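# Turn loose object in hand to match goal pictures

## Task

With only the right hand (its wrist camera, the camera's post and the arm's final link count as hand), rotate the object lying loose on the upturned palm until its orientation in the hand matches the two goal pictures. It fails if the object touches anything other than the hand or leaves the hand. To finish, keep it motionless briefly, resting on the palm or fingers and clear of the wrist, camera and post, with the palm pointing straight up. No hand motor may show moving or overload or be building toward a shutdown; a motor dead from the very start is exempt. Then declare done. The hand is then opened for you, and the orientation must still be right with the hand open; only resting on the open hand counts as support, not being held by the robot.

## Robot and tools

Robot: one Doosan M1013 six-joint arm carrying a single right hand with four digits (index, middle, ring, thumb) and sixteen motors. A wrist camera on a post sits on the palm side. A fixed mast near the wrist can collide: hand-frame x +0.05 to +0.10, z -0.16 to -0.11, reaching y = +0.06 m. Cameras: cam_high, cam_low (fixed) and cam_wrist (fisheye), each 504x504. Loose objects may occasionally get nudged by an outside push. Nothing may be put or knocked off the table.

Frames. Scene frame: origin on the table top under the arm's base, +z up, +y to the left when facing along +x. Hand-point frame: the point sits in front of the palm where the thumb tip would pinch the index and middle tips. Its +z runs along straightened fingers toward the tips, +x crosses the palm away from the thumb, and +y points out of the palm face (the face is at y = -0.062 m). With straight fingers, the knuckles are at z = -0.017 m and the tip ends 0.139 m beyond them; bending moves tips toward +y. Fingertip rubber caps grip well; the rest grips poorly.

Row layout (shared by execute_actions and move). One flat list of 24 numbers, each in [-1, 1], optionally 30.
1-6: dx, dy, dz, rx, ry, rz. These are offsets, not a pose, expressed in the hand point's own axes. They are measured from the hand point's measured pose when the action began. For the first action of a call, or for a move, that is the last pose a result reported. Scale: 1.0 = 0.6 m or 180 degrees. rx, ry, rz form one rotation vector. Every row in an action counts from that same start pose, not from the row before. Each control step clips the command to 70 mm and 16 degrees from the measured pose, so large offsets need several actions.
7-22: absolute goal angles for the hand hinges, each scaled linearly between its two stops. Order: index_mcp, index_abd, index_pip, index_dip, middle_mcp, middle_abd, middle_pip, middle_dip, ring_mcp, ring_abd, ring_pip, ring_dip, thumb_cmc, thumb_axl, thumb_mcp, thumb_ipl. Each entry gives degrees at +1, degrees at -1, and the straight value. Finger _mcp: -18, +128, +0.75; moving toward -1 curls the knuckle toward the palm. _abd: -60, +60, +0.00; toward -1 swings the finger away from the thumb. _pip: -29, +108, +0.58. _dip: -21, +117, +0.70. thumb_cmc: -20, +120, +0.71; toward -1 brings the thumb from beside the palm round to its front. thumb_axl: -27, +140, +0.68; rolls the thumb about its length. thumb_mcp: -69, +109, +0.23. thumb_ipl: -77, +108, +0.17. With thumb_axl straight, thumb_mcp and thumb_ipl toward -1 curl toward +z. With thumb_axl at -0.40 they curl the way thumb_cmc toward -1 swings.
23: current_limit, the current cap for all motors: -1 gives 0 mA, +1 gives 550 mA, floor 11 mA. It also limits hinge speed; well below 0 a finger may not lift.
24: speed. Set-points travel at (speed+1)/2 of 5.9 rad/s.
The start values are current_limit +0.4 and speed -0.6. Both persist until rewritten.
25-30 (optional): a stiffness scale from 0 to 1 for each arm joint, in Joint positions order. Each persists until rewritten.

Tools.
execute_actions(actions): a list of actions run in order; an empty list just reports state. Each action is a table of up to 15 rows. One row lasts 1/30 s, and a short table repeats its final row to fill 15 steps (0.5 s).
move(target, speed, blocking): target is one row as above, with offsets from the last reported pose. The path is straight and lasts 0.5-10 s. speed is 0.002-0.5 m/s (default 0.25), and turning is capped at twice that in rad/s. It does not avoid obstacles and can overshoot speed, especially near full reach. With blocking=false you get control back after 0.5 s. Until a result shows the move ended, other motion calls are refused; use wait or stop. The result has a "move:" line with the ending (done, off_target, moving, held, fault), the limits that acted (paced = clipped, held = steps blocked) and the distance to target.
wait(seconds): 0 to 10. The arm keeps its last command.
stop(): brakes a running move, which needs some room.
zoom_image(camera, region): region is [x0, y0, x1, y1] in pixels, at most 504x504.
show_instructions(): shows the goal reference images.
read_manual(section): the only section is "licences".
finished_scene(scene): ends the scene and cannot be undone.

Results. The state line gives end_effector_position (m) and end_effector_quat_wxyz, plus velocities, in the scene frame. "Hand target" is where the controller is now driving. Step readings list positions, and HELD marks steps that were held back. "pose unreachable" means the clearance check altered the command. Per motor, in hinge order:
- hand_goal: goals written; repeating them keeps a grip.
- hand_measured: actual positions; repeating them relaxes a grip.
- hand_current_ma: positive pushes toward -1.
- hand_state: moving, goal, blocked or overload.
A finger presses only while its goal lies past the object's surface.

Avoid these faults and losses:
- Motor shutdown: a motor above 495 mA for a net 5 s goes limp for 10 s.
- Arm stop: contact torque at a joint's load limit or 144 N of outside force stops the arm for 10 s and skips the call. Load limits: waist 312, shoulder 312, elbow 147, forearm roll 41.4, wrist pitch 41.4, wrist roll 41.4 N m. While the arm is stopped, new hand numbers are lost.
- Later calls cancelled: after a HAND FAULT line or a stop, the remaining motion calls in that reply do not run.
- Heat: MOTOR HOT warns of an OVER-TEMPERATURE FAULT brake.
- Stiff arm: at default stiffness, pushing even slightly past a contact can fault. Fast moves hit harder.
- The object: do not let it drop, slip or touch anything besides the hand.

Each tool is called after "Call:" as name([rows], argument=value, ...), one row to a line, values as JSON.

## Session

Call:
show_instructions()

Call:
move(target=[0,0,0,0,0,0,0.6,0,0.5,0.6,0.6,0,0.5,0.6,0.6,0,0.5,0.6,0.5,0.5,0.2,0.15,0.4,-0.6])

Reference images for this scene: goal picture from the wrist camera place, goal picture looking into the palm.

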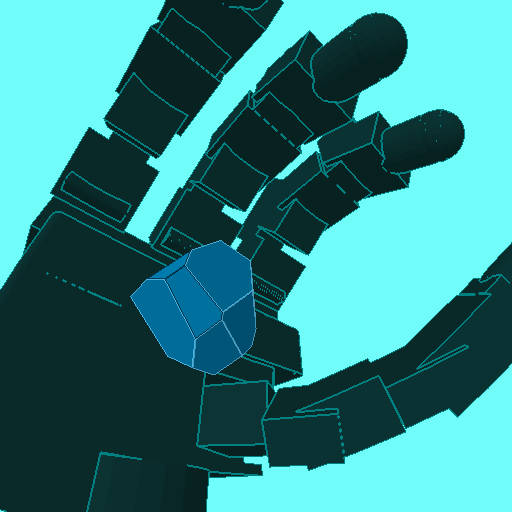

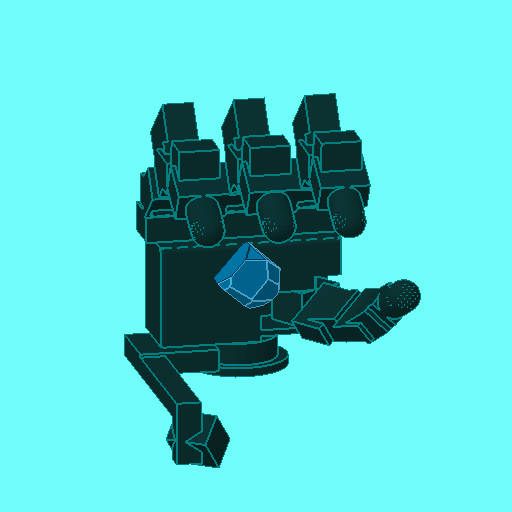

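Scene clock: 0.90 s.
end_effector_position=(+0.7091, +0.0047, +0.5385) hand_goal=(+0.600, +0.000, +0.500, +0.600, +0.600, +0.000, +0.500, +0.600, +0.600, +0.000, +0.500, +0.600, +0.500, +0.500, +0.200, +0.150) hand_measured=(+0.610, +0.000, +0.500, +0.598, +0.610, +0.000, +0.500, +0.598, +0.610, +0.000, +0.500, +0.598, +0.510, +0.498, +0.200, +0.148) hand_current_ma=(+58, +0, +5, -11, +54, +0, +5, -11, +54, +0, +5, -11, +55, -12, -5, -11) hand_state=(goal, goal, goal, goal, goal, goal, goal, goal, goal, goal, goal, goal, goal, goal, goal, goal) hand_current_limit=0.40 hand_speed=-0.60 end_effector_quat_wxyz=(+0.693, +0.709, +0.094, +0.092) end_effector_velocity=(-0.000, +0.000, +0.000) end_effector_angular_velocity=(-0.000, -0.000, -0.000)
Joint positions: [ 0.288  0.414  1.755 -1.522  1.605 -0.97 ]
Joint velocities: [ 0.    -0.     0.    -0.     0.001  0.   ]
Hand target: +0.709, +0.005, +0.538; +0.693, +0.709, +0.094, +0.092
Off the commanded pose: 0.000 m, 0 deg.
Joint stiffness scale: [1. 1. 1. 1. 1. 1.]
move: done
camera_calibration (this result's frames):
cam_wrist: T_world_to_cam=[[-0.73348, -0.199277, 0.649843, 0.202251], [-0.610548, 0.61334, -0.501044, 0.653039], [-0.298728, -0.764266, -0.57154, 0.645329], [0, 0, 0, 1]] pos_world=[0.739836, 0.132972, 0.564601]

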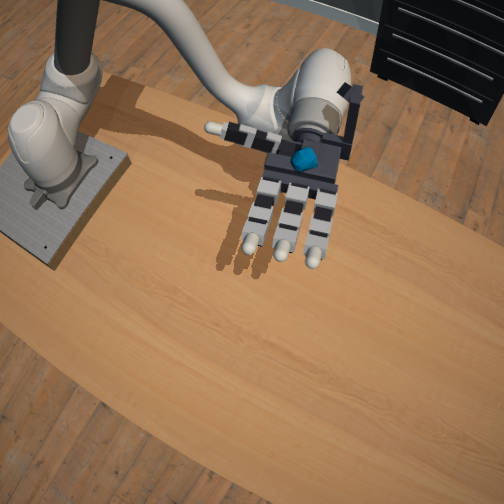

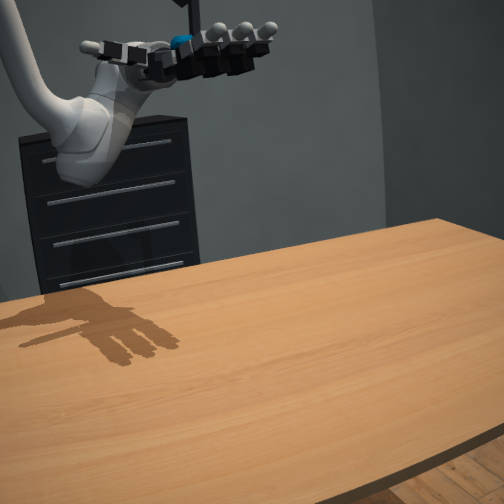

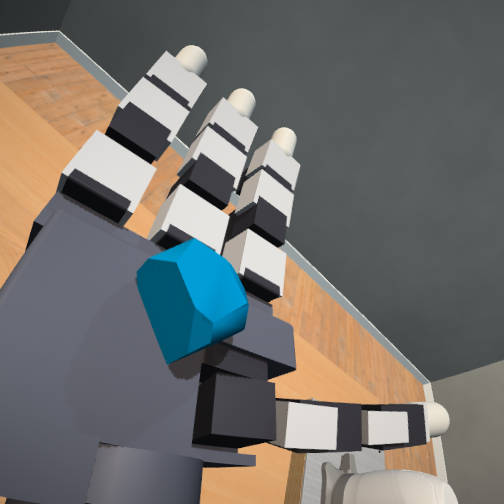

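Call:
zoom_image(camera="cam_high", region=[250,110,360,220])

Call:
zoom_image(camera="cam_wrist", region=[90,200,300,410])

Region (250, 110, 360, 220) of cam_high's 504x504 image, scaled by 4.582, with more detail than that image has.

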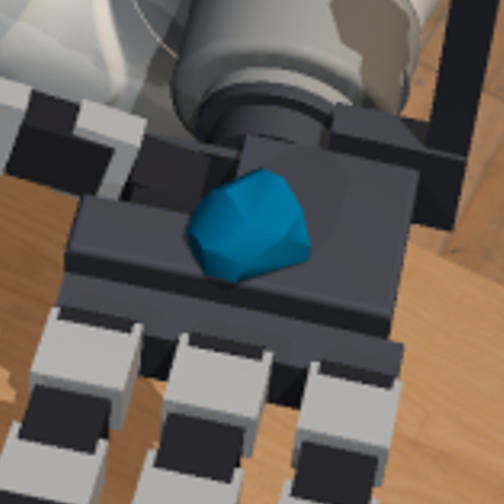

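Region (90, 200, 300, 410) of cam_wrist's 504x504 image, scaled by 2.400, with more detail than that image has.

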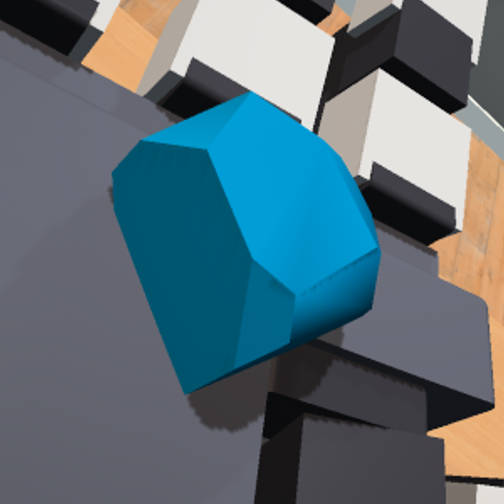

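Call:
move(target=[0,0,0,0,0,0,0.6,0,0.5,0.6,0.6,0,0.5,0.6,0.6,0,0.5,0.6,-0.95,0.5,0.2,0.15,0.5,-0.75])

Call:
move(target=[0,0,0,0,0,0,0.6,0,0.5,0.6,0.6,0,0.5,0.6,0.6,0,0.5,0.6,0.3,0.5,0.2,0.15,0.5,-0.4])

Call:
zoom_image(camera="cam_high", region=[250,110,360,220])

Scene clock: 14.00 s.
end_effector_position=(+0.7091, +0.0047, +0.5385) hand_goal=(+0.600, +0.000, +0.500, +0.600, +0.600, +0.000, +0.500, +0.600, +0.600, +0.000, +0.500, +0.600, -0.950, +0.500, +0.200, +0.150) hand_measured=(+0.610, +0.000, +0.500, +0.598, +0.610, +0.000, +0.500, +0.598, +0.610, +0.000, +0.500, +0.598, -0.952, +0.498, +0.200, +0.148) hand_current_ma=(+58, +0, +5, -11, +54, +0, +5, -11, +54, +0, +5, -11, -15, -12, -5, -11) hand_state=(goal, goal, goal, goal, goal, goal, goal, goal, goal, goal, goal, goal, goal, goal, goal, goal) hand_current_limit=0.50 hand_speed=-0.75 end_effector_quat_wxyz=(+0.693, +0.709, +0.094, +0.092) end_effector_velocity=(-0.000, +0.000, +0.000) end_effector_angular_velocity=(-0.000, +0.000, -0.000)
Joint positions: [ 0.288  0.414  1.755 -1.522  1.605 -0.97 ]
Joint velocities: [ 0.    -0.     0.     0.     0.001 -0.   ]
Hand target: +0.709, +0.005, +0.538; +0.693, +0.709, +0.094, +0.092
Off the commanded pose: 0.000 m, 0 deg.
Joint stiffness scale: [1. 1. 1. 1. 1. 1.]
move: done
camera_calibration (this result's frames):
cam_wrist: T_world_to_cam=[[-0.73348, -0.199277, 0.649843, 0.202251], [-0.610548, 0.61334, -0.501044, 0.653039], [-0.298728, -0.764266, -0.57154, 0.645329], [0, 0, 0, 1]] pos_world=[0.739836, 0.132972, 0.564601]

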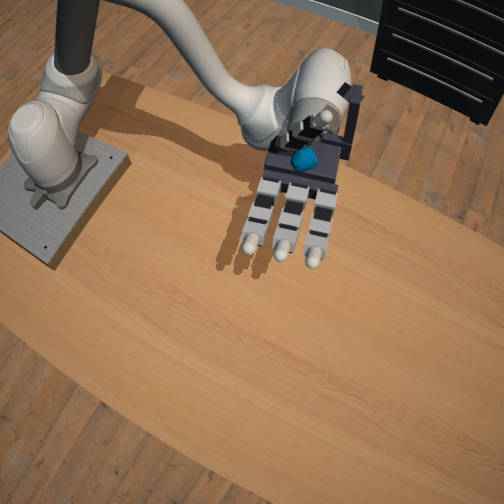

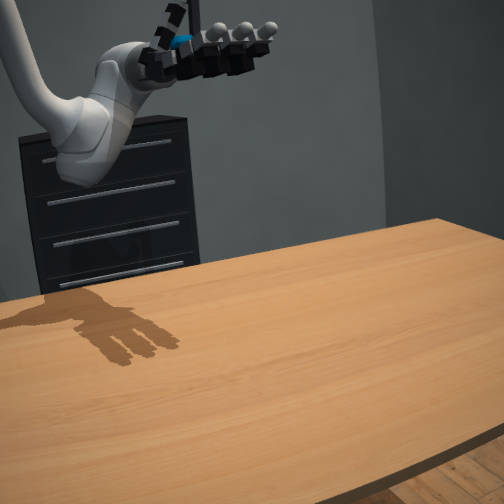

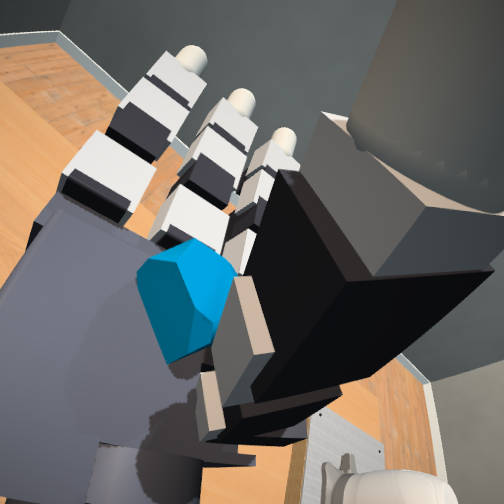

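Scene clock: 15.17 s.
end_effector_position=(+0.7091, +0.0047, +0.5385) hand_goal=(+0.600, +0.000, +0.500, +0.600, +0.600, +0.000, +0.500, +0.600, +0.600, +0.000, +0.500, +0.600, +0.300, +0.500, +0.200, +0.150) hand_measured=(+0.610, +0.000, +0.500, +0.598, +0.610, +0.000, +0.500, +0.598, +0.610, +0.000, +0.500, +0.598, +0.310, +0.498, +0.200, +0.148) hand_current_ma=(+58, +0, +5, -11, +54, +0, +5, -11, +54, +0, +5, -11, +50, -12, -4, -11) hand_state=(goal, goal, goal, goal, goal, goal, goal, goal, goal, goal, goal, goal, goal, goal, goal, goal) hand_current_limit=0.50 hand_speed=-0.40 end_effector_quat_wxyz=(+0.693, +0.709, +0.094, +0.092) end_effector_velocity=(-0.000, -0.000, -0.000) end_effector_angular_velocity=(-0.000, -0.001, -0.001)
Joint positions: [ 0.288  0.414  1.755 -1.522  1.605 -0.97 ]
Joint velocities: [-0.    -0.     0.001  0.     0.001  0.001]
Hand target: +0.709, +0.005, +0.538; +0.693, +0.709, +0.094, +0.092
Off the commanded pose: 0.000 m, 0 deg.
Joint stiffness scale: [1. 1. 1. 1. 1. 1.]
move: done
camera_calibration (this result's frames):
cam_wrist: T_world_to_cam=[[-0.733479, -0.199277, 0.649844, 0.20225], [-0.610548, 0.61334, -0.501044, 0.653039], [-0.298729, -0.764266, -0.57154, 0.645329], [0, 0, 0, 1]] pos_world=[0.739836, 0.132972, 0.564601]

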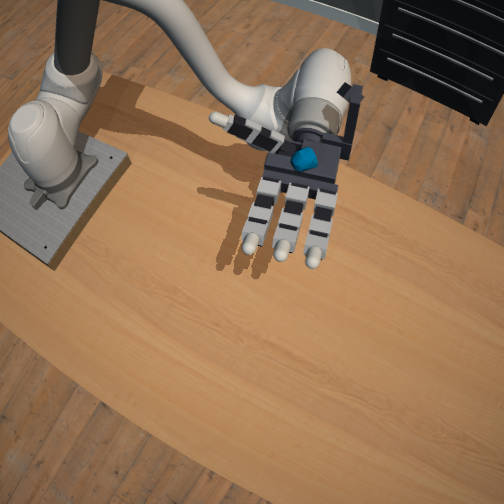

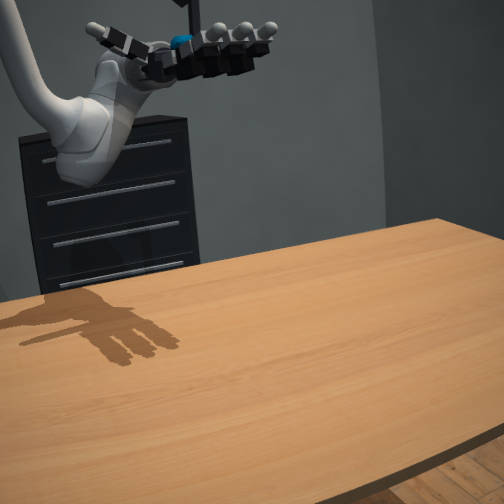

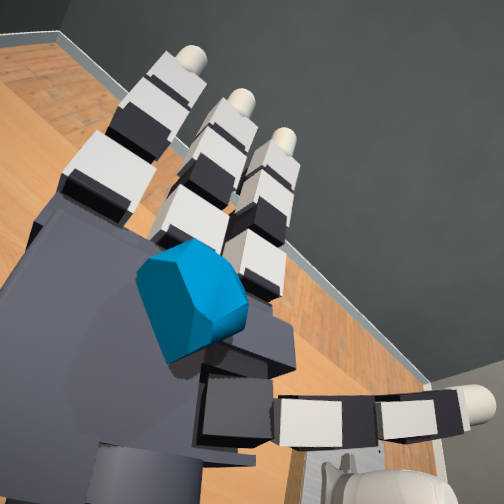

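Region (250, 110, 360, 220) of cam_high's 504x504 image, scaled by 4.582, with more detail than that image has.

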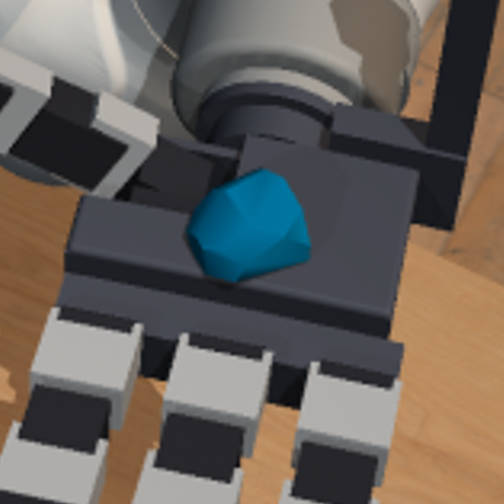

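Call:
move(target=[0,0,0,0,0,0,-0.6,0,0.58,0.6,0.35,0,0.3,0,0.35,0,0.3,0,0.3,0.5,0.2,0.15,0.5,-0.4])

Call:
move(target=[0,0,0,0.1,0,0.035,-0.6,0,0.58,0.6,0.35,0,0.3,0,0.35,0,0.3,0,0.3,0.5,0.2,0.15,0.5,-0.4], speed=0.1)

Call:
zoom_image(camera="cam_high", region=[230,90,380,240])

Scene clock: 25.00 s.
end_effector_position=(+0.7091, +0.0047, +0.5385) hand_goal=(-0.600, +0.000, +0.580, +0.600, +0.350, +0.000, +0.300, +0.000, +0.350, +0.000, +0.300, +0.000, +0.300, +0.500, +0.200, +0.150) hand_measured=(-0.598, +0.000, +0.580, +0.598, +0.374, +0.000, +0.306, +0.002, +0.372, +0.000, +0.306, +0.002, +0.310, +0.498, +0.200, +0.148) hand_current_ma=(+11, +0, +3, -10, +125, +0, +34, +14, +125, +0, +35, +14, +50, -12, -4, -11) hand_state=(goal, goal, goal, goal, blocked, goal, goal, goal, blocked, goal, goal, goal, goal, goal, goal, goal) hand_current_limit=0.50 hand_speed=-0.40 end_effector_quat_wxyz=(+0.693, +0.709, +0.094, +0.092) end_effector_velocity=(-0.000, +0.000, +0.000) end_effector_angular_velocity=(-0.001, +0.001, -0.001)
Joint positions: [ 0.288  0.414  1.755 -1.522  1.605 -0.97 ]
Joint velocities: [ 0.     0.     0.    -0.     0.001 -0.001]
Hand target: +0.709, +0.005, +0.538; +0.693, +0.709, +0.094, +0.092
Off the commanded pose: 0.000 m, 0 deg.
Joint stiffness scale: [1. 1. 1. 1. 1. 1.]
move: done
camera_calibration (this result's frames):
cam_wrist: T_world_to_cam=[[-0.73348, -0.199277, 0.649843, 0.202251], [-0.610548, 0.61334, -0.501044, 0.653039], [-0.298728, -0.764266, -0.57154, 0.645329], [0, 0, 0, 1]] pos_world=[0.739836, 0.132972, 0.564601]

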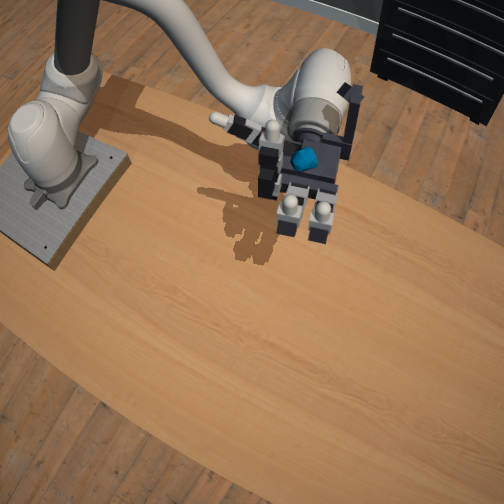

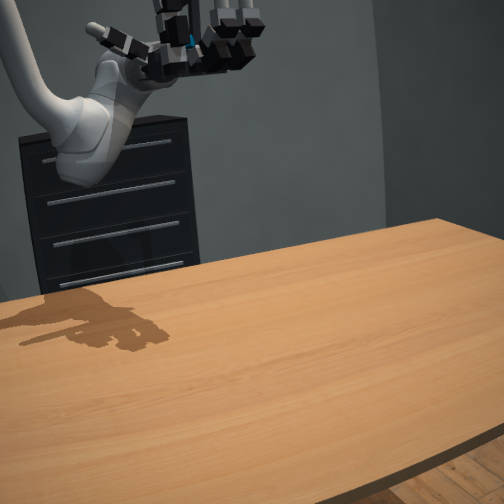

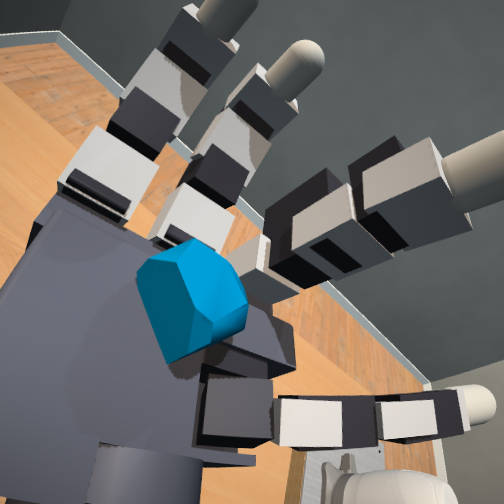

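Scene clock: 27.00 s.
end_effector_position=(+0.7070, +0.0029, +0.5371) hand_goal=(-0.600, +0.000, +0.580, +0.600, +0.350, +0.000, +0.300, +0.000, +0.350, +0.000, +0.300, +0.000, +0.300, +0.500, +0.200, +0.150) hand_measured=(-0.598, +0.000, +0.580, +0.598, +0.372, +0.000, +0.306, +0.002, +0.372, +0.000, +0.306, +0.002, +0.310, +0.498, +0.200, +0.148) hand_current_ma=(+11, +0, +3, -10, +122, +0, +33, +14, +122, +0, +35, +14, +50, -12, -4, -11) hand_state=(goal, goal, goal, goal, blocked, goal, goal, goal, blocked, goal, goal, goal, goal, goal, goal, goal) hand_current_limit=0.50 hand_speed=-0.40 end_effector_quat_wxyz=(+0.571, +0.811, +0.066, +0.109) end_effector_velocity=(+0.001, +0.000, -0.002) end_effector_angular_velocity=(+0.009, +0.004, +0.001)
Joint positions: [ 0.302  0.355  1.674 -1.251  1.481 -1.008]
Joint velocities: [-0.     0.    -0.001  0.008 -0.005 -0.003]
Hand target: +0.709, +0.005, +0.538; +0.567, +0.813, +0.068, +0.113
Off the commanded pose: 0.003 m, 1 deg.
Joint stiffness scale: [1. 1. 1. 1. 1. 1.]
move: done
camera_calibration (this result's frames):
cam_wrist: T_world_to_cam=[[-0.749964, -0.384186, 0.538476, 0.273321], [-0.594101, 0.749154, -0.292938, 0.528386], [-0.290858, -0.539602, -0.790083, 0.753718], [0, 0, 0, 1]] pos_world=[0.738121, 0.115872, 0.603107]

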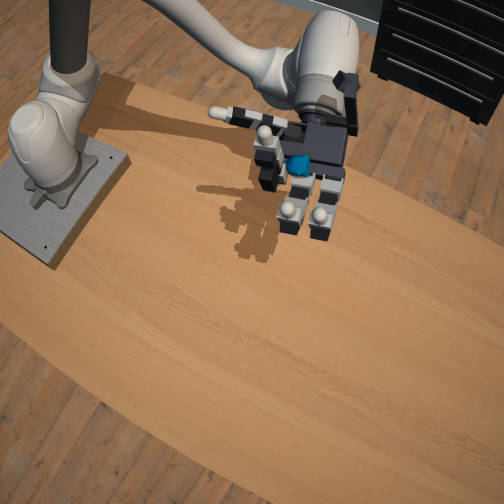

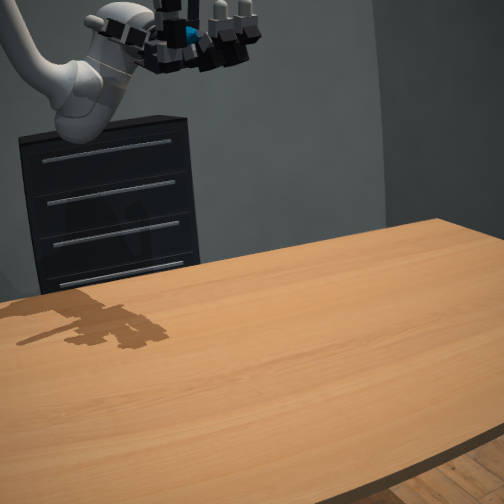

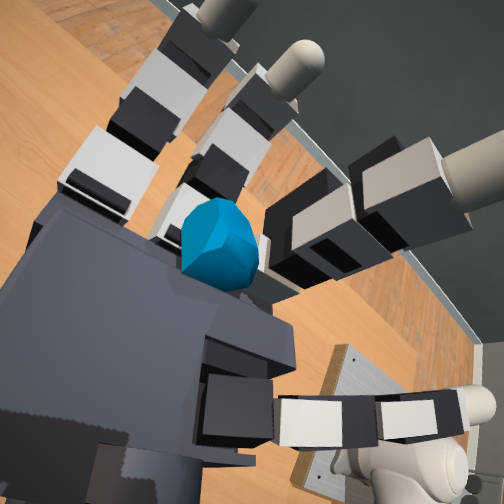

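Region (230, 90, 380, 240) of cam_high's 504x504 image, scaled by 3.360, with more detail than that image has.

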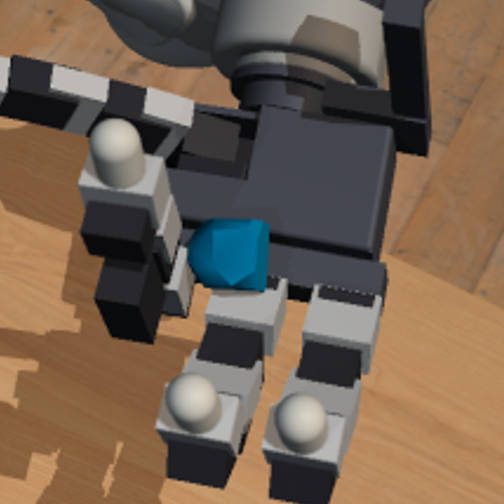

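Call:
move(target=[0,0,0,0,0,0.02,0.35,0,0.3,0,0.35,0,0.3,0,0.35,0,0.3,0,0.3,0.5,0.2,0.15,0.5,-0.4])

Call:
move(target=[0,0,0,-0.075,0,-0.055,0.35,0,0.3,0,0.35,0,0.3,0,0.35,0,0.3,0,0.3,0.5,0.2,0.15,0.5,-0.4], speed=0.1)

Call:
zoom_image(camera="cam_high", region=[230,90,380,240])

Scene clock: 37.67 s.
end_effector_position=(+0.7057, +0.0034, +0.5362) hand_goal=(+0.350, +0.000, +0.300, +0.000, +0.350, +0.000, +0.300, +0.000, +0.350, +0.000, +0.300, +0.000, +0.300, +0.500, +0.200, +0.150) hand_measured=(+0.360, +0.000, +0.304, +0.002, +0.372, +0.000, +0.306, +0.002, +0.372, +0.000, +0.306, +0.002, +0.310, +0.498, +0.200, +0.148) hand_current_ma=(+54, +0, +23, +13, +122, +0, +33, +14, +122, +0, +35, +14, +50, -12, -4, -11) hand_state=(goal, goal, goal, goal, blocked, goal, goal, goal, blocked, goal, goal, goal, goal, goal, goal, goal) hand_current_limit=0.50 hand_speed=-0.40 end_effector_quat_wxyz=(+0.567, +0.812, +0.044, +0.126) end_effector_velocity=(-0.000, +0.000, -0.000) end_effector_angular_velocity=(+0.000, -0.002, -0.001)
Joint positions: [ 0.302  0.359  1.666 -1.25   1.481 -0.955]
Joint velocities: [ 0.     0.     0.    -0.     0.     0.003]
Hand target: +0.707, +0.003, +0.537; +0.568, +0.812, +0.041, +0.127
Off the commanded pose: 0.002 m, 0 deg.
Joint stiffness scale: [1. 1. 1. 1. 1. 1.]
move: done
camera_calibration (this result's frames):
cam_wrist: T_world_to_cam=[[-0.783616, -0.378985, 0.492256, 0.321525], [-0.56511, 0.763991, -0.311398, 0.5164], [-0.258064, -0.522196, -0.812844, 0.74189], [0, 0, 0, 1]] pos_world=[0.73523, 0.11474, 0.605574]

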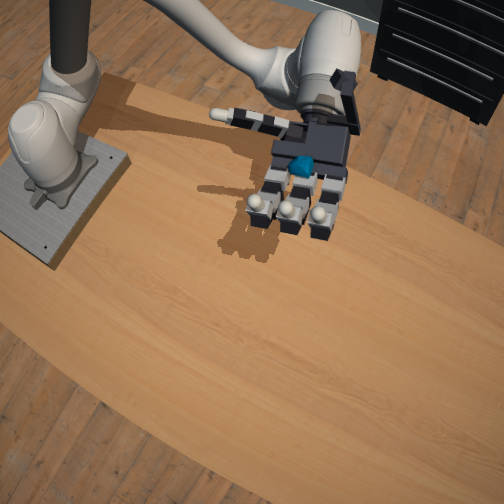

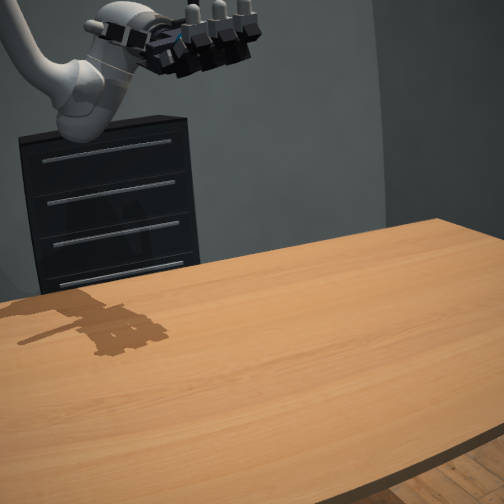

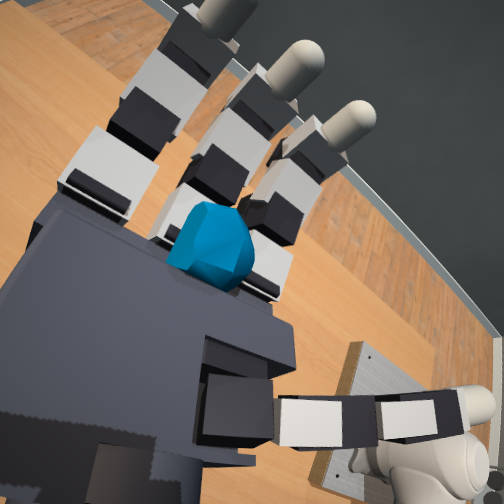

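Scene clock: 39.47 s.
end_effector_position=(+0.7072, +0.0047, +0.5373) hand_goal=(+0.350, +0.000, +0.300, +0.000, +0.350, +0.000, +0.300, +0.000, +0.350, +0.000, +0.300, +0.000, +0.300, +0.500, +0.200, +0.150) hand_measured=(+0.360, +0.000, +0.304, +0.002, +0.372, +0.000, +0.306, +0.002, +0.372, +0.000, +0.306, +0.002, +0.310, +0.498, +0.200, +0.148) hand_current_ma=(+55, +0, +23, +13, +122, +0, +33, +14, +122, +0, +35, +14, +50, -12, -4, -11) hand_state=(goal, goal, goal, goal, blocked, goal, goal, goal, blocked, goal, goal, goal, goal, goal, goal, goal) hand_current_limit=0.50 hand_speed=-0.40 end_effector_quat_wxyz=(+0.664, +0.737, +0.098, +0.087) end_effector_velocity=(+0.000, -0.000, +0.001) end_effector_angular_velocity=(-0.008, +0.000, +0.001)
Joint positions: [ 0.297  0.395  1.742 -1.45   1.572 -1.002]
Joint velocities: [-0.001  0.001  0.001 -0.007  0.003 -0.001]
Hand target: +0.706, +0.003, +0.536; +0.668, +0.733, +0.098, +0.081
Off the commanded pose: 0.002 m, 1 deg.
Joint stiffness scale: [1. 1. 1. 1. 1. 1.]
move: done
camera_calibration (this result's frames):
cam_wrist: T_world_to_cam=[[-0.718988, -0.248494, 0.649082, 0.192051], [-0.620359, 0.650542, -0.43812, 0.624246], [-0.313385, -0.717667, -0.621888, 0.681332], [0, 0, 0, 1]] pos_world=[0.738859, 0.130594, 0.57255]

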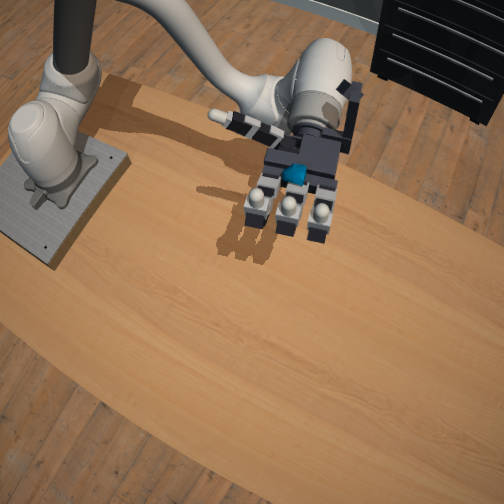

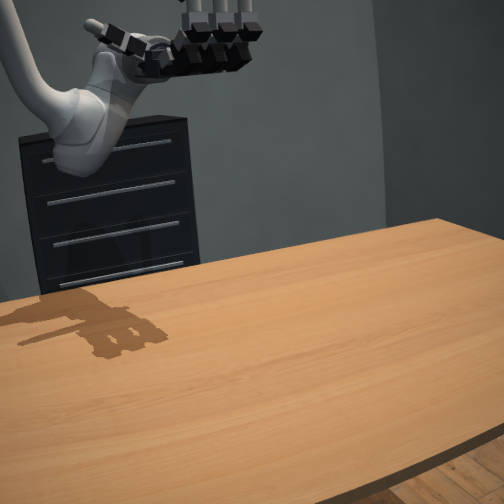

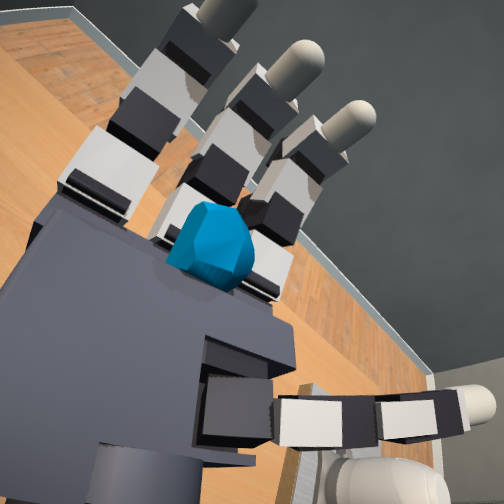

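Region (230, 90, 380, 240) of cam_high's 504x504 image, scaled by 3.360, with more detail than that image has.

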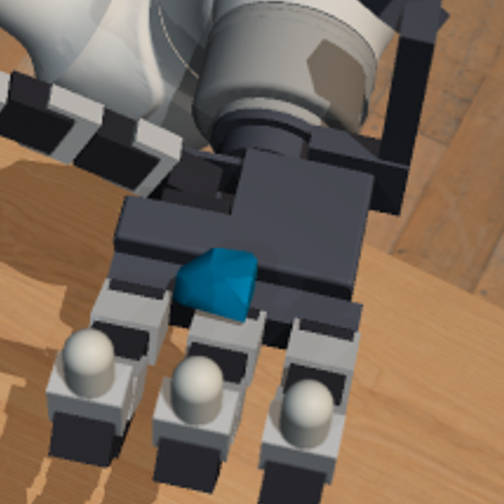

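Call:
move(target=[0,0,0,-0.03,0,0,-0.6,0,0.58,0.6,-0.6,0,0.58,0.6,-0.6,0,0.58,0.6,0.3,0.5,0.2,0.15,0.5,-0.85])

Call:
move(target=[0,0,0,0,0,0,0.6,0,0.58,0.6,0.6,0,0.58,0.6,0.6,0,0.58,0.6,0.3,0.5,0.2,0.15,0.5,-0.4])

Call:
zoom_image(camera="cam_high", region=[250,110,360,220])

Call:
zoom_image(camera="cam_wrist", region=[90,180,300,390])

Scene clock: 49.90 s.
end_effector_position=(+0.7091, +0.0060, +0.5387) hand_goal=(-0.600, +0.000, +0.580, +0.600, -0.600, +0.000, +0.580, +0.600, -0.600, +0.000, +0.580, +0.600, +0.300, +0.500, +0.200, +0.150) hand_measured=(-0.598, +0.000, +0.580, +0.598, -0.598, +0.000, +0.580, +0.598, -0.598, +0.000, +0.580, +0.598, +0.310, +0.498, +0.200, +0.148) hand_current_ma=(+12, +0, -3, -13, +15, +0, -3, -13, +12, +0, -3, -13, +50, -12, -4, -11) hand_state=(goal, goal, goal, goal, goal, goal, goal, goal, goal, goal, goal, goal, goal, goal, goal, goal) hand_current_limit=0.50 hand_speed=-0.85 end_effector_quat_wxyz=(+0.694, +0.707, +0.095, +0.094) end_effector_velocity=(-0.000, +0.000, +0.000) end_effector_angular_velocity=(-0.000, -0.000, -0.000)
Joint positions: [ 0.29   0.414  1.758 -1.529  1.605 -0.967]
Joint velocities: [ 0.    -0.     0.    -0.     0.001  0.   ]
Hand target: +0.707, +0.005, +0.537; +0.698, +0.704, +0.093, +0.091
Off the commanded pose: 0.003 m, 1 deg.
Joint stiffness scale: [1. 1. 1. 1. 1. 1.]
move: done
camera_calibration (this result's frames):
cam_wrist: T_world_to_cam=[[-0.734412, -0.200091, 0.648539, 0.203794], [-0.612316, 0.607516, -0.505958, 0.656251], [-0.29276, -0.768692, -0.568686, 0.640738], [0, 0, 0, 1]] pos_world=[0.739084, 0.134625, 0.564246]

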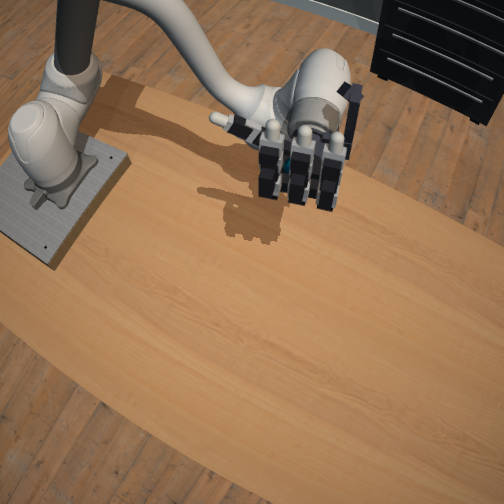

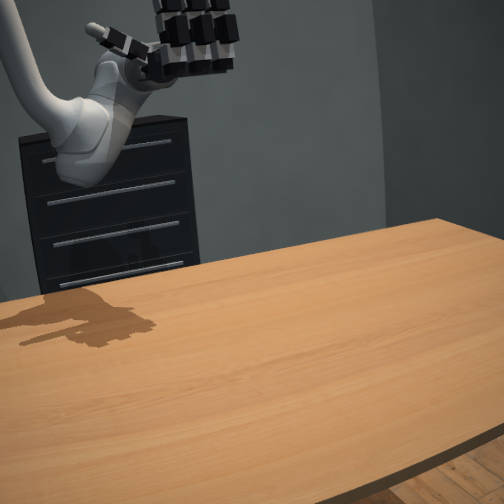

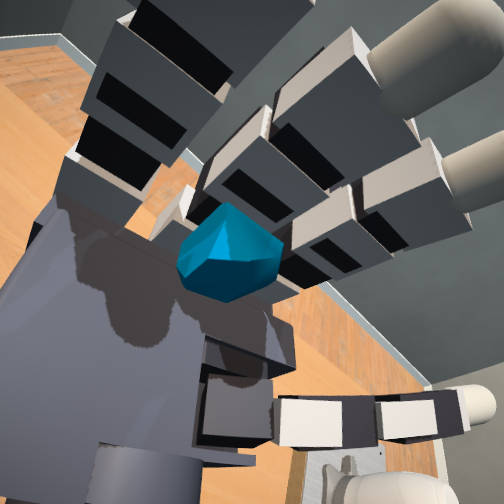

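Scene clock: 51.03 s.
end_effector_position=(+0.7091, +0.0060, +0.5387) hand_goal=(+0.600, +0.000, +0.580, +0.600, +0.600, +0.000, +0.580, +0.600, +0.600, +0.000, +0.580, +0.600, +0.300, +0.500, +0.200, +0.150) hand_measured=(+0.610, +0.000, +0.582, +0.598, +0.610, +0.000, +0.582, +0.598, +0.610, +0.000, +0.582, +0.598, +0.310, +0.498, +0.200, +0.148) hand_current_ma=(+59, +0, +6, -10, +55, +0, +6, -10, +54, +0, +6, -10, +50, -12, -4, -11) hand_state=(goal, goal, goal, goal, goal, goal, goal, goal, goal, goal, goal, goal, goal, goal, goal, goal) hand_current_limit=0.50 hand_speed=-0.40 end_effector_quat_wxyz=(+0.694, +0.707, +0.095, +0.094) end_effector_velocity=(+0.000, -0.000, +0.000) end_effector_angular_velocity=(+0.000, -0.000, +0.000)
Joint positions: [ 0.29   0.414  1.758 -1.529  1.605 -0.967]
Joint velocities: [-0. -0. -0. -0. -0. -0.]
Hand target: +0.709, +0.006, +0.539; +0.694, +0.707, +0.095, +0.094
Off the commanded pose: 0.000 m, 0 deg.
Joint stiffness scale: [1. 1. 1. 1. 1. 1.]
move: done
camera_calibration (this result's frames):
cam_wrist: T_world_to_cam=[[-0.734412, -0.20009, 0.648539, 0.203794], [-0.612316, 0.607515, -0.50596, 0.656252], [-0.292759, -0.768693, -0.568685, 0.640738], [0, 0, 0, 1]] pos_world=[0.739084, 0.134626, 0.564247]

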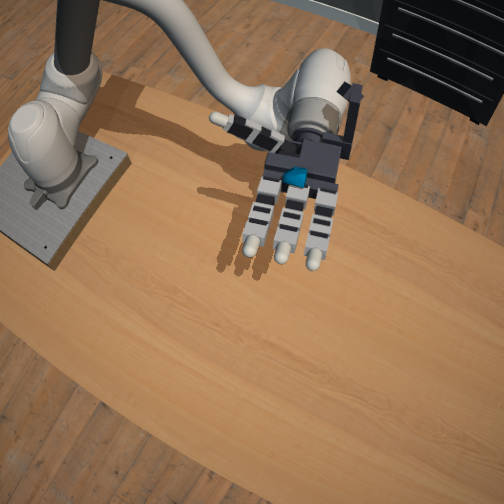

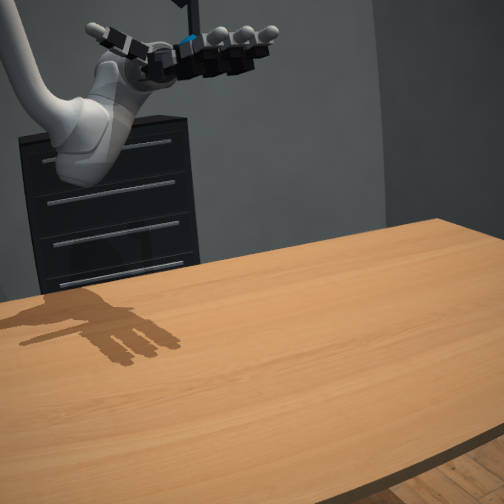

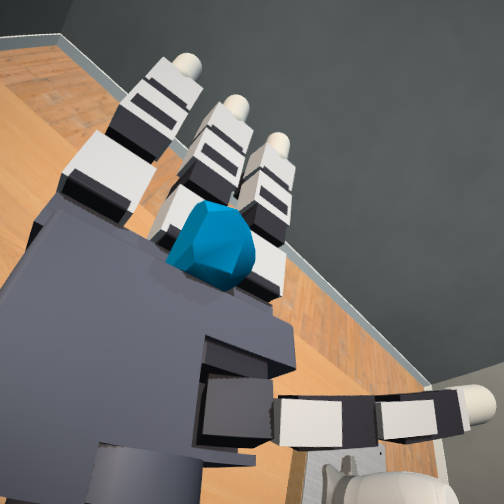

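Region (250, 110, 360, 220) of cam_high's 504x504 image, scaled by 4.582, with more detail than that image has.

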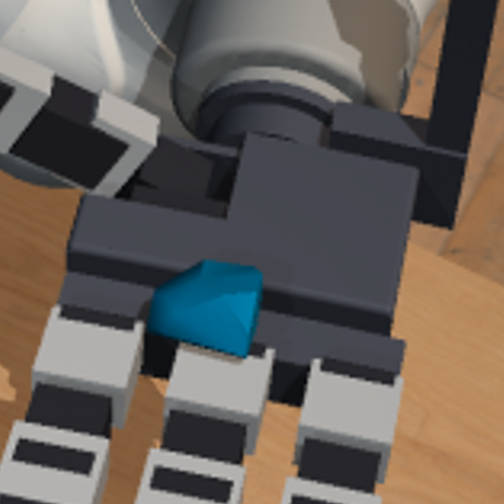

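Region (90, 180, 300, 390) of cam_wrist's 504x504 image, scaled by 2.400, with more detail than that image has.

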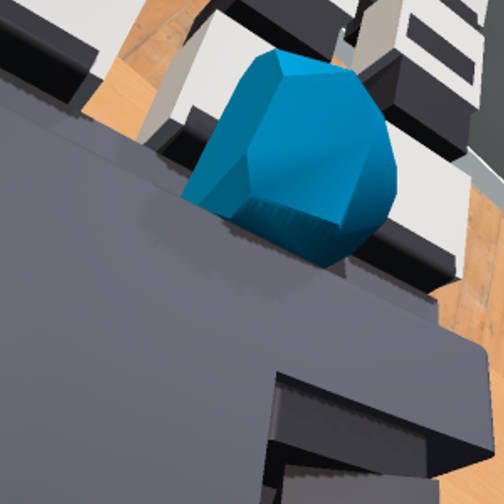

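Call:
move(target=[0,0,0,0.04,0,0,1,0,-0.5,0.6,1,0,-0.5,0.6,1,0,-0.5,0.6,-0.95,-0.4,-0.3,0.15,0.5,-0.6], speed=0.05)

Call:
zoom_image(camera="cam_high", region=[230,90,380,240])

Scene clock: 66.20 s.
end_effector_position=(+0.7072, +0.0045, +0.5374) hand_goal=(+1.000, +0.000, -0.500, +0.600, +1.000, +0.000, -0.500, +0.600, +1.000, +0.000, -0.500, +0.600, -0.950, -0.400, -0.300, +0.150) hand_measured=(+1.000, +0.000, -0.492, +0.598, +1.000, +0.000, -0.494, +0.598, +1.000, +0.000, -0.492, +0.598, -0.958, -0.396, -0.304, +0.148) hand_current_ma=(+2, +0, +38, -10, +2, +0, +38, -10, +2, +0, +39, -10, -37, +20, -26, -10) hand_state=(goal, goal, goal, goal, goal, goal, goal, goal, goal, goal, goal, goal, goal, goal, goal, goal) hand_current_limit=0.50 hand_speed=-0.60 end_effector_quat_wxyz=(+0.652, +0.747, +0.099, +0.085) end_effector_velocity=(+0.000, -0.000, -0.000) end_effector_angular_velocity=(+0.005, +0.003, -0.000)
Joint positions: [ 0.299  0.388  1.735 -1.422  1.559 -1.016]
Joint velocities: [ 0.    -0.001 -0.001  0.005 -0.002 -0.003]
Hand target: +0.709, +0.006, +0.539; +0.649, +0.749, +0.101, +0.088
Off the commanded pose: 0.003 m, 1 deg.
Joint stiffness scale: [1. 1. 1. 1. 1. 1.]
move: done
camera_calibration (this result's frames):
cam_wrist: T_world_to_cam=[[-0.713522, -0.267363, 0.647614, 0.18893], [-0.623641, 0.663616, -0.413141, 0.61322], [-0.319308, -0.698664, -0.640243, 0.69517], [0, 0, 0, 1]] pos_world=[0.739208, 0.12926, 0.57607]

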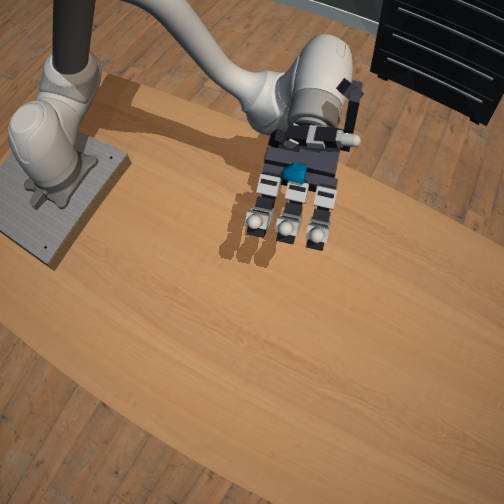

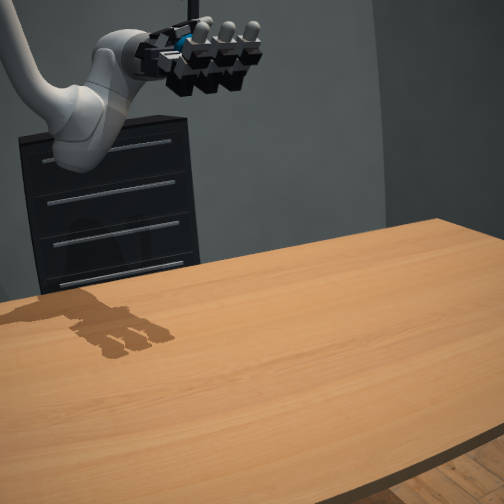

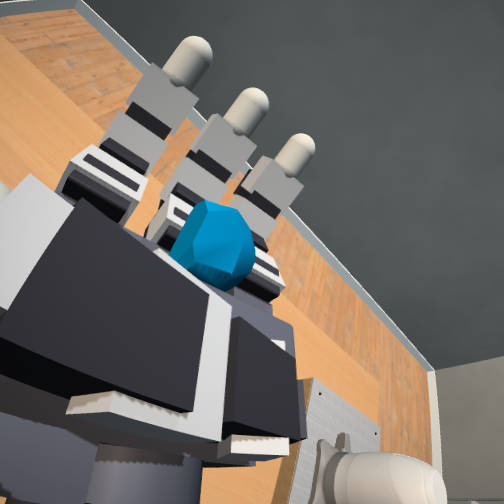

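Region (230, 90, 380, 240) of cam_high's 504x504 image, scaled by 3.360, with more detail than that image has.

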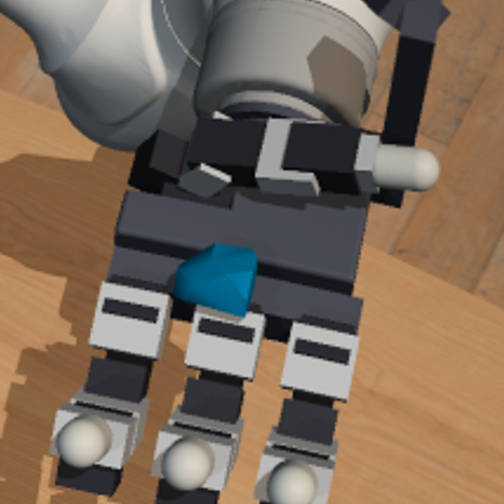

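Good backstop. Need more forward tilt to leave the groove.

Call:
move(target=[0,0,0,0.13,0,0,0.7,0,-0.7,0.6,0.7,0,-0.7,0.6,0.7,0,-0.7,0.6,-0.95,-0.4,-0.3,0.15,0.5,-0.6], speed=0.07)

Call:
zoom_image(camera="cam_high", region=[230,80,380,230])

Scene clock: 74.70 s.
end_effector_position=(+0.7050, +0.0053, +0.5357) hand_goal=(+0.700, +0.000, -0.700, +0.600, +0.700, +0.000, -0.700, +0.600, +0.700, +0.000, -0.700, +0.600, -0.950, -0.400, -0.300, +0.150) hand_measured=(+0.722, +0.000, -0.696, +0.598, +0.720, +0.000, -0.696, +0.598, +0.720, +0.000, -0.696, +0.598, -0.958, -0.396, -0.304, +0.148) hand_current_ma=(+118, +0, +21, -10, +112, +0, +21, -10, +111, +0, +21, -10, -37, +20, -26, -10) hand_state=(blocked, goal, goal, goal, blocked, goal, goal, goal, goal, goal, goal, goal, goal, goal, goal, goal) hand_current_limit=0.50 hand_speed=-0.60 end_effector_quat_wxyz=(+0.491, +0.862, +0.114, +0.059) end_effector_velocity=(-0.000, -0.000, -0.001) end_effector_angular_velocity=(+0.010, +0.004, -0.001)
Joint positions: [ 0.3    0.313  1.635 -1.046  1.447 -1.216]
Joint velocities: [-0.001 -0.001 -0.002  0.011 -0.002 -0.006]
Hand target: +0.707, +0.005, +0.537; +0.487, +0.863, +0.114, +0.063
Off the commanded pose: 0.003 m, 1 deg.
Joint stiffness scale: [1. 1. 1. 1. 1. 1.]
move: done
camera_calibration (this result's frames):
cam_wrist: T_world_to_cam=[[-0.648153, -0.501137, 0.573376, 0.183611], [-0.64533, 0.761202, -0.0641921, 0.438488], [-0.404286, -0.411623, -0.816774, 0.846961], [0, 0, 0, 1]] pos_world=[0.744392, 0.106865, 0.614644]

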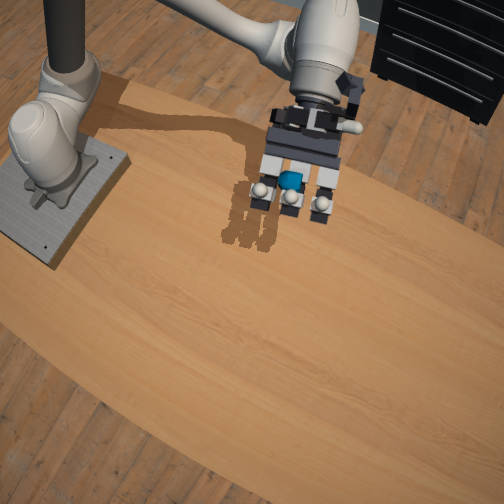

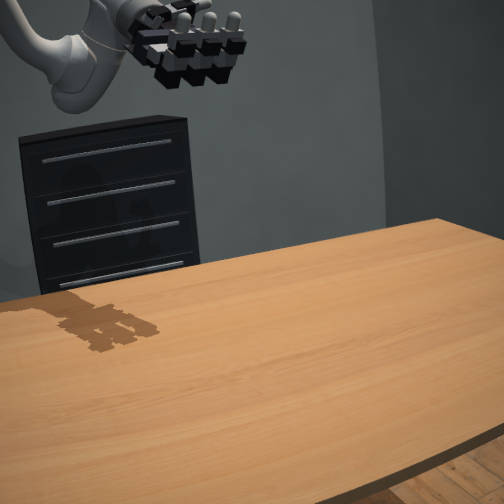

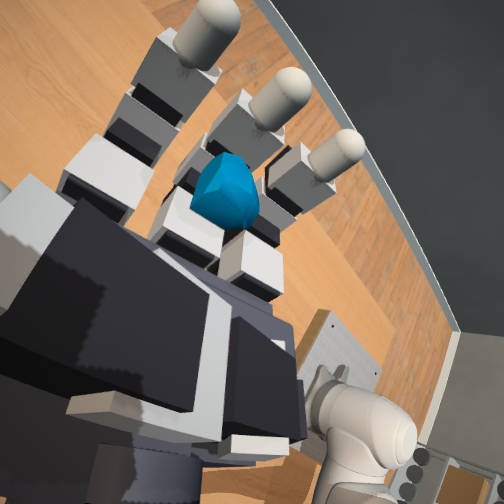

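Region (230, 80, 380, 230) of cam_high's 504x504 image, scaled by 3.360, with more detail than that image has.

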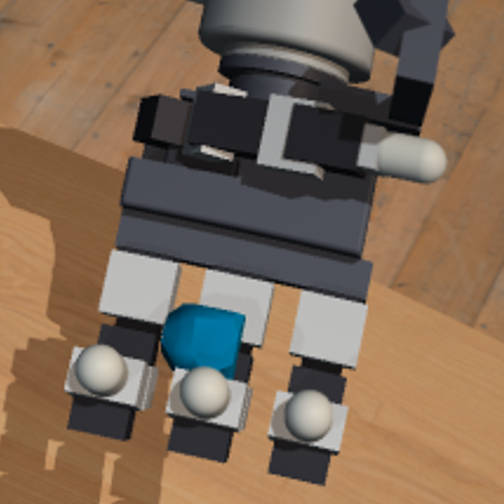

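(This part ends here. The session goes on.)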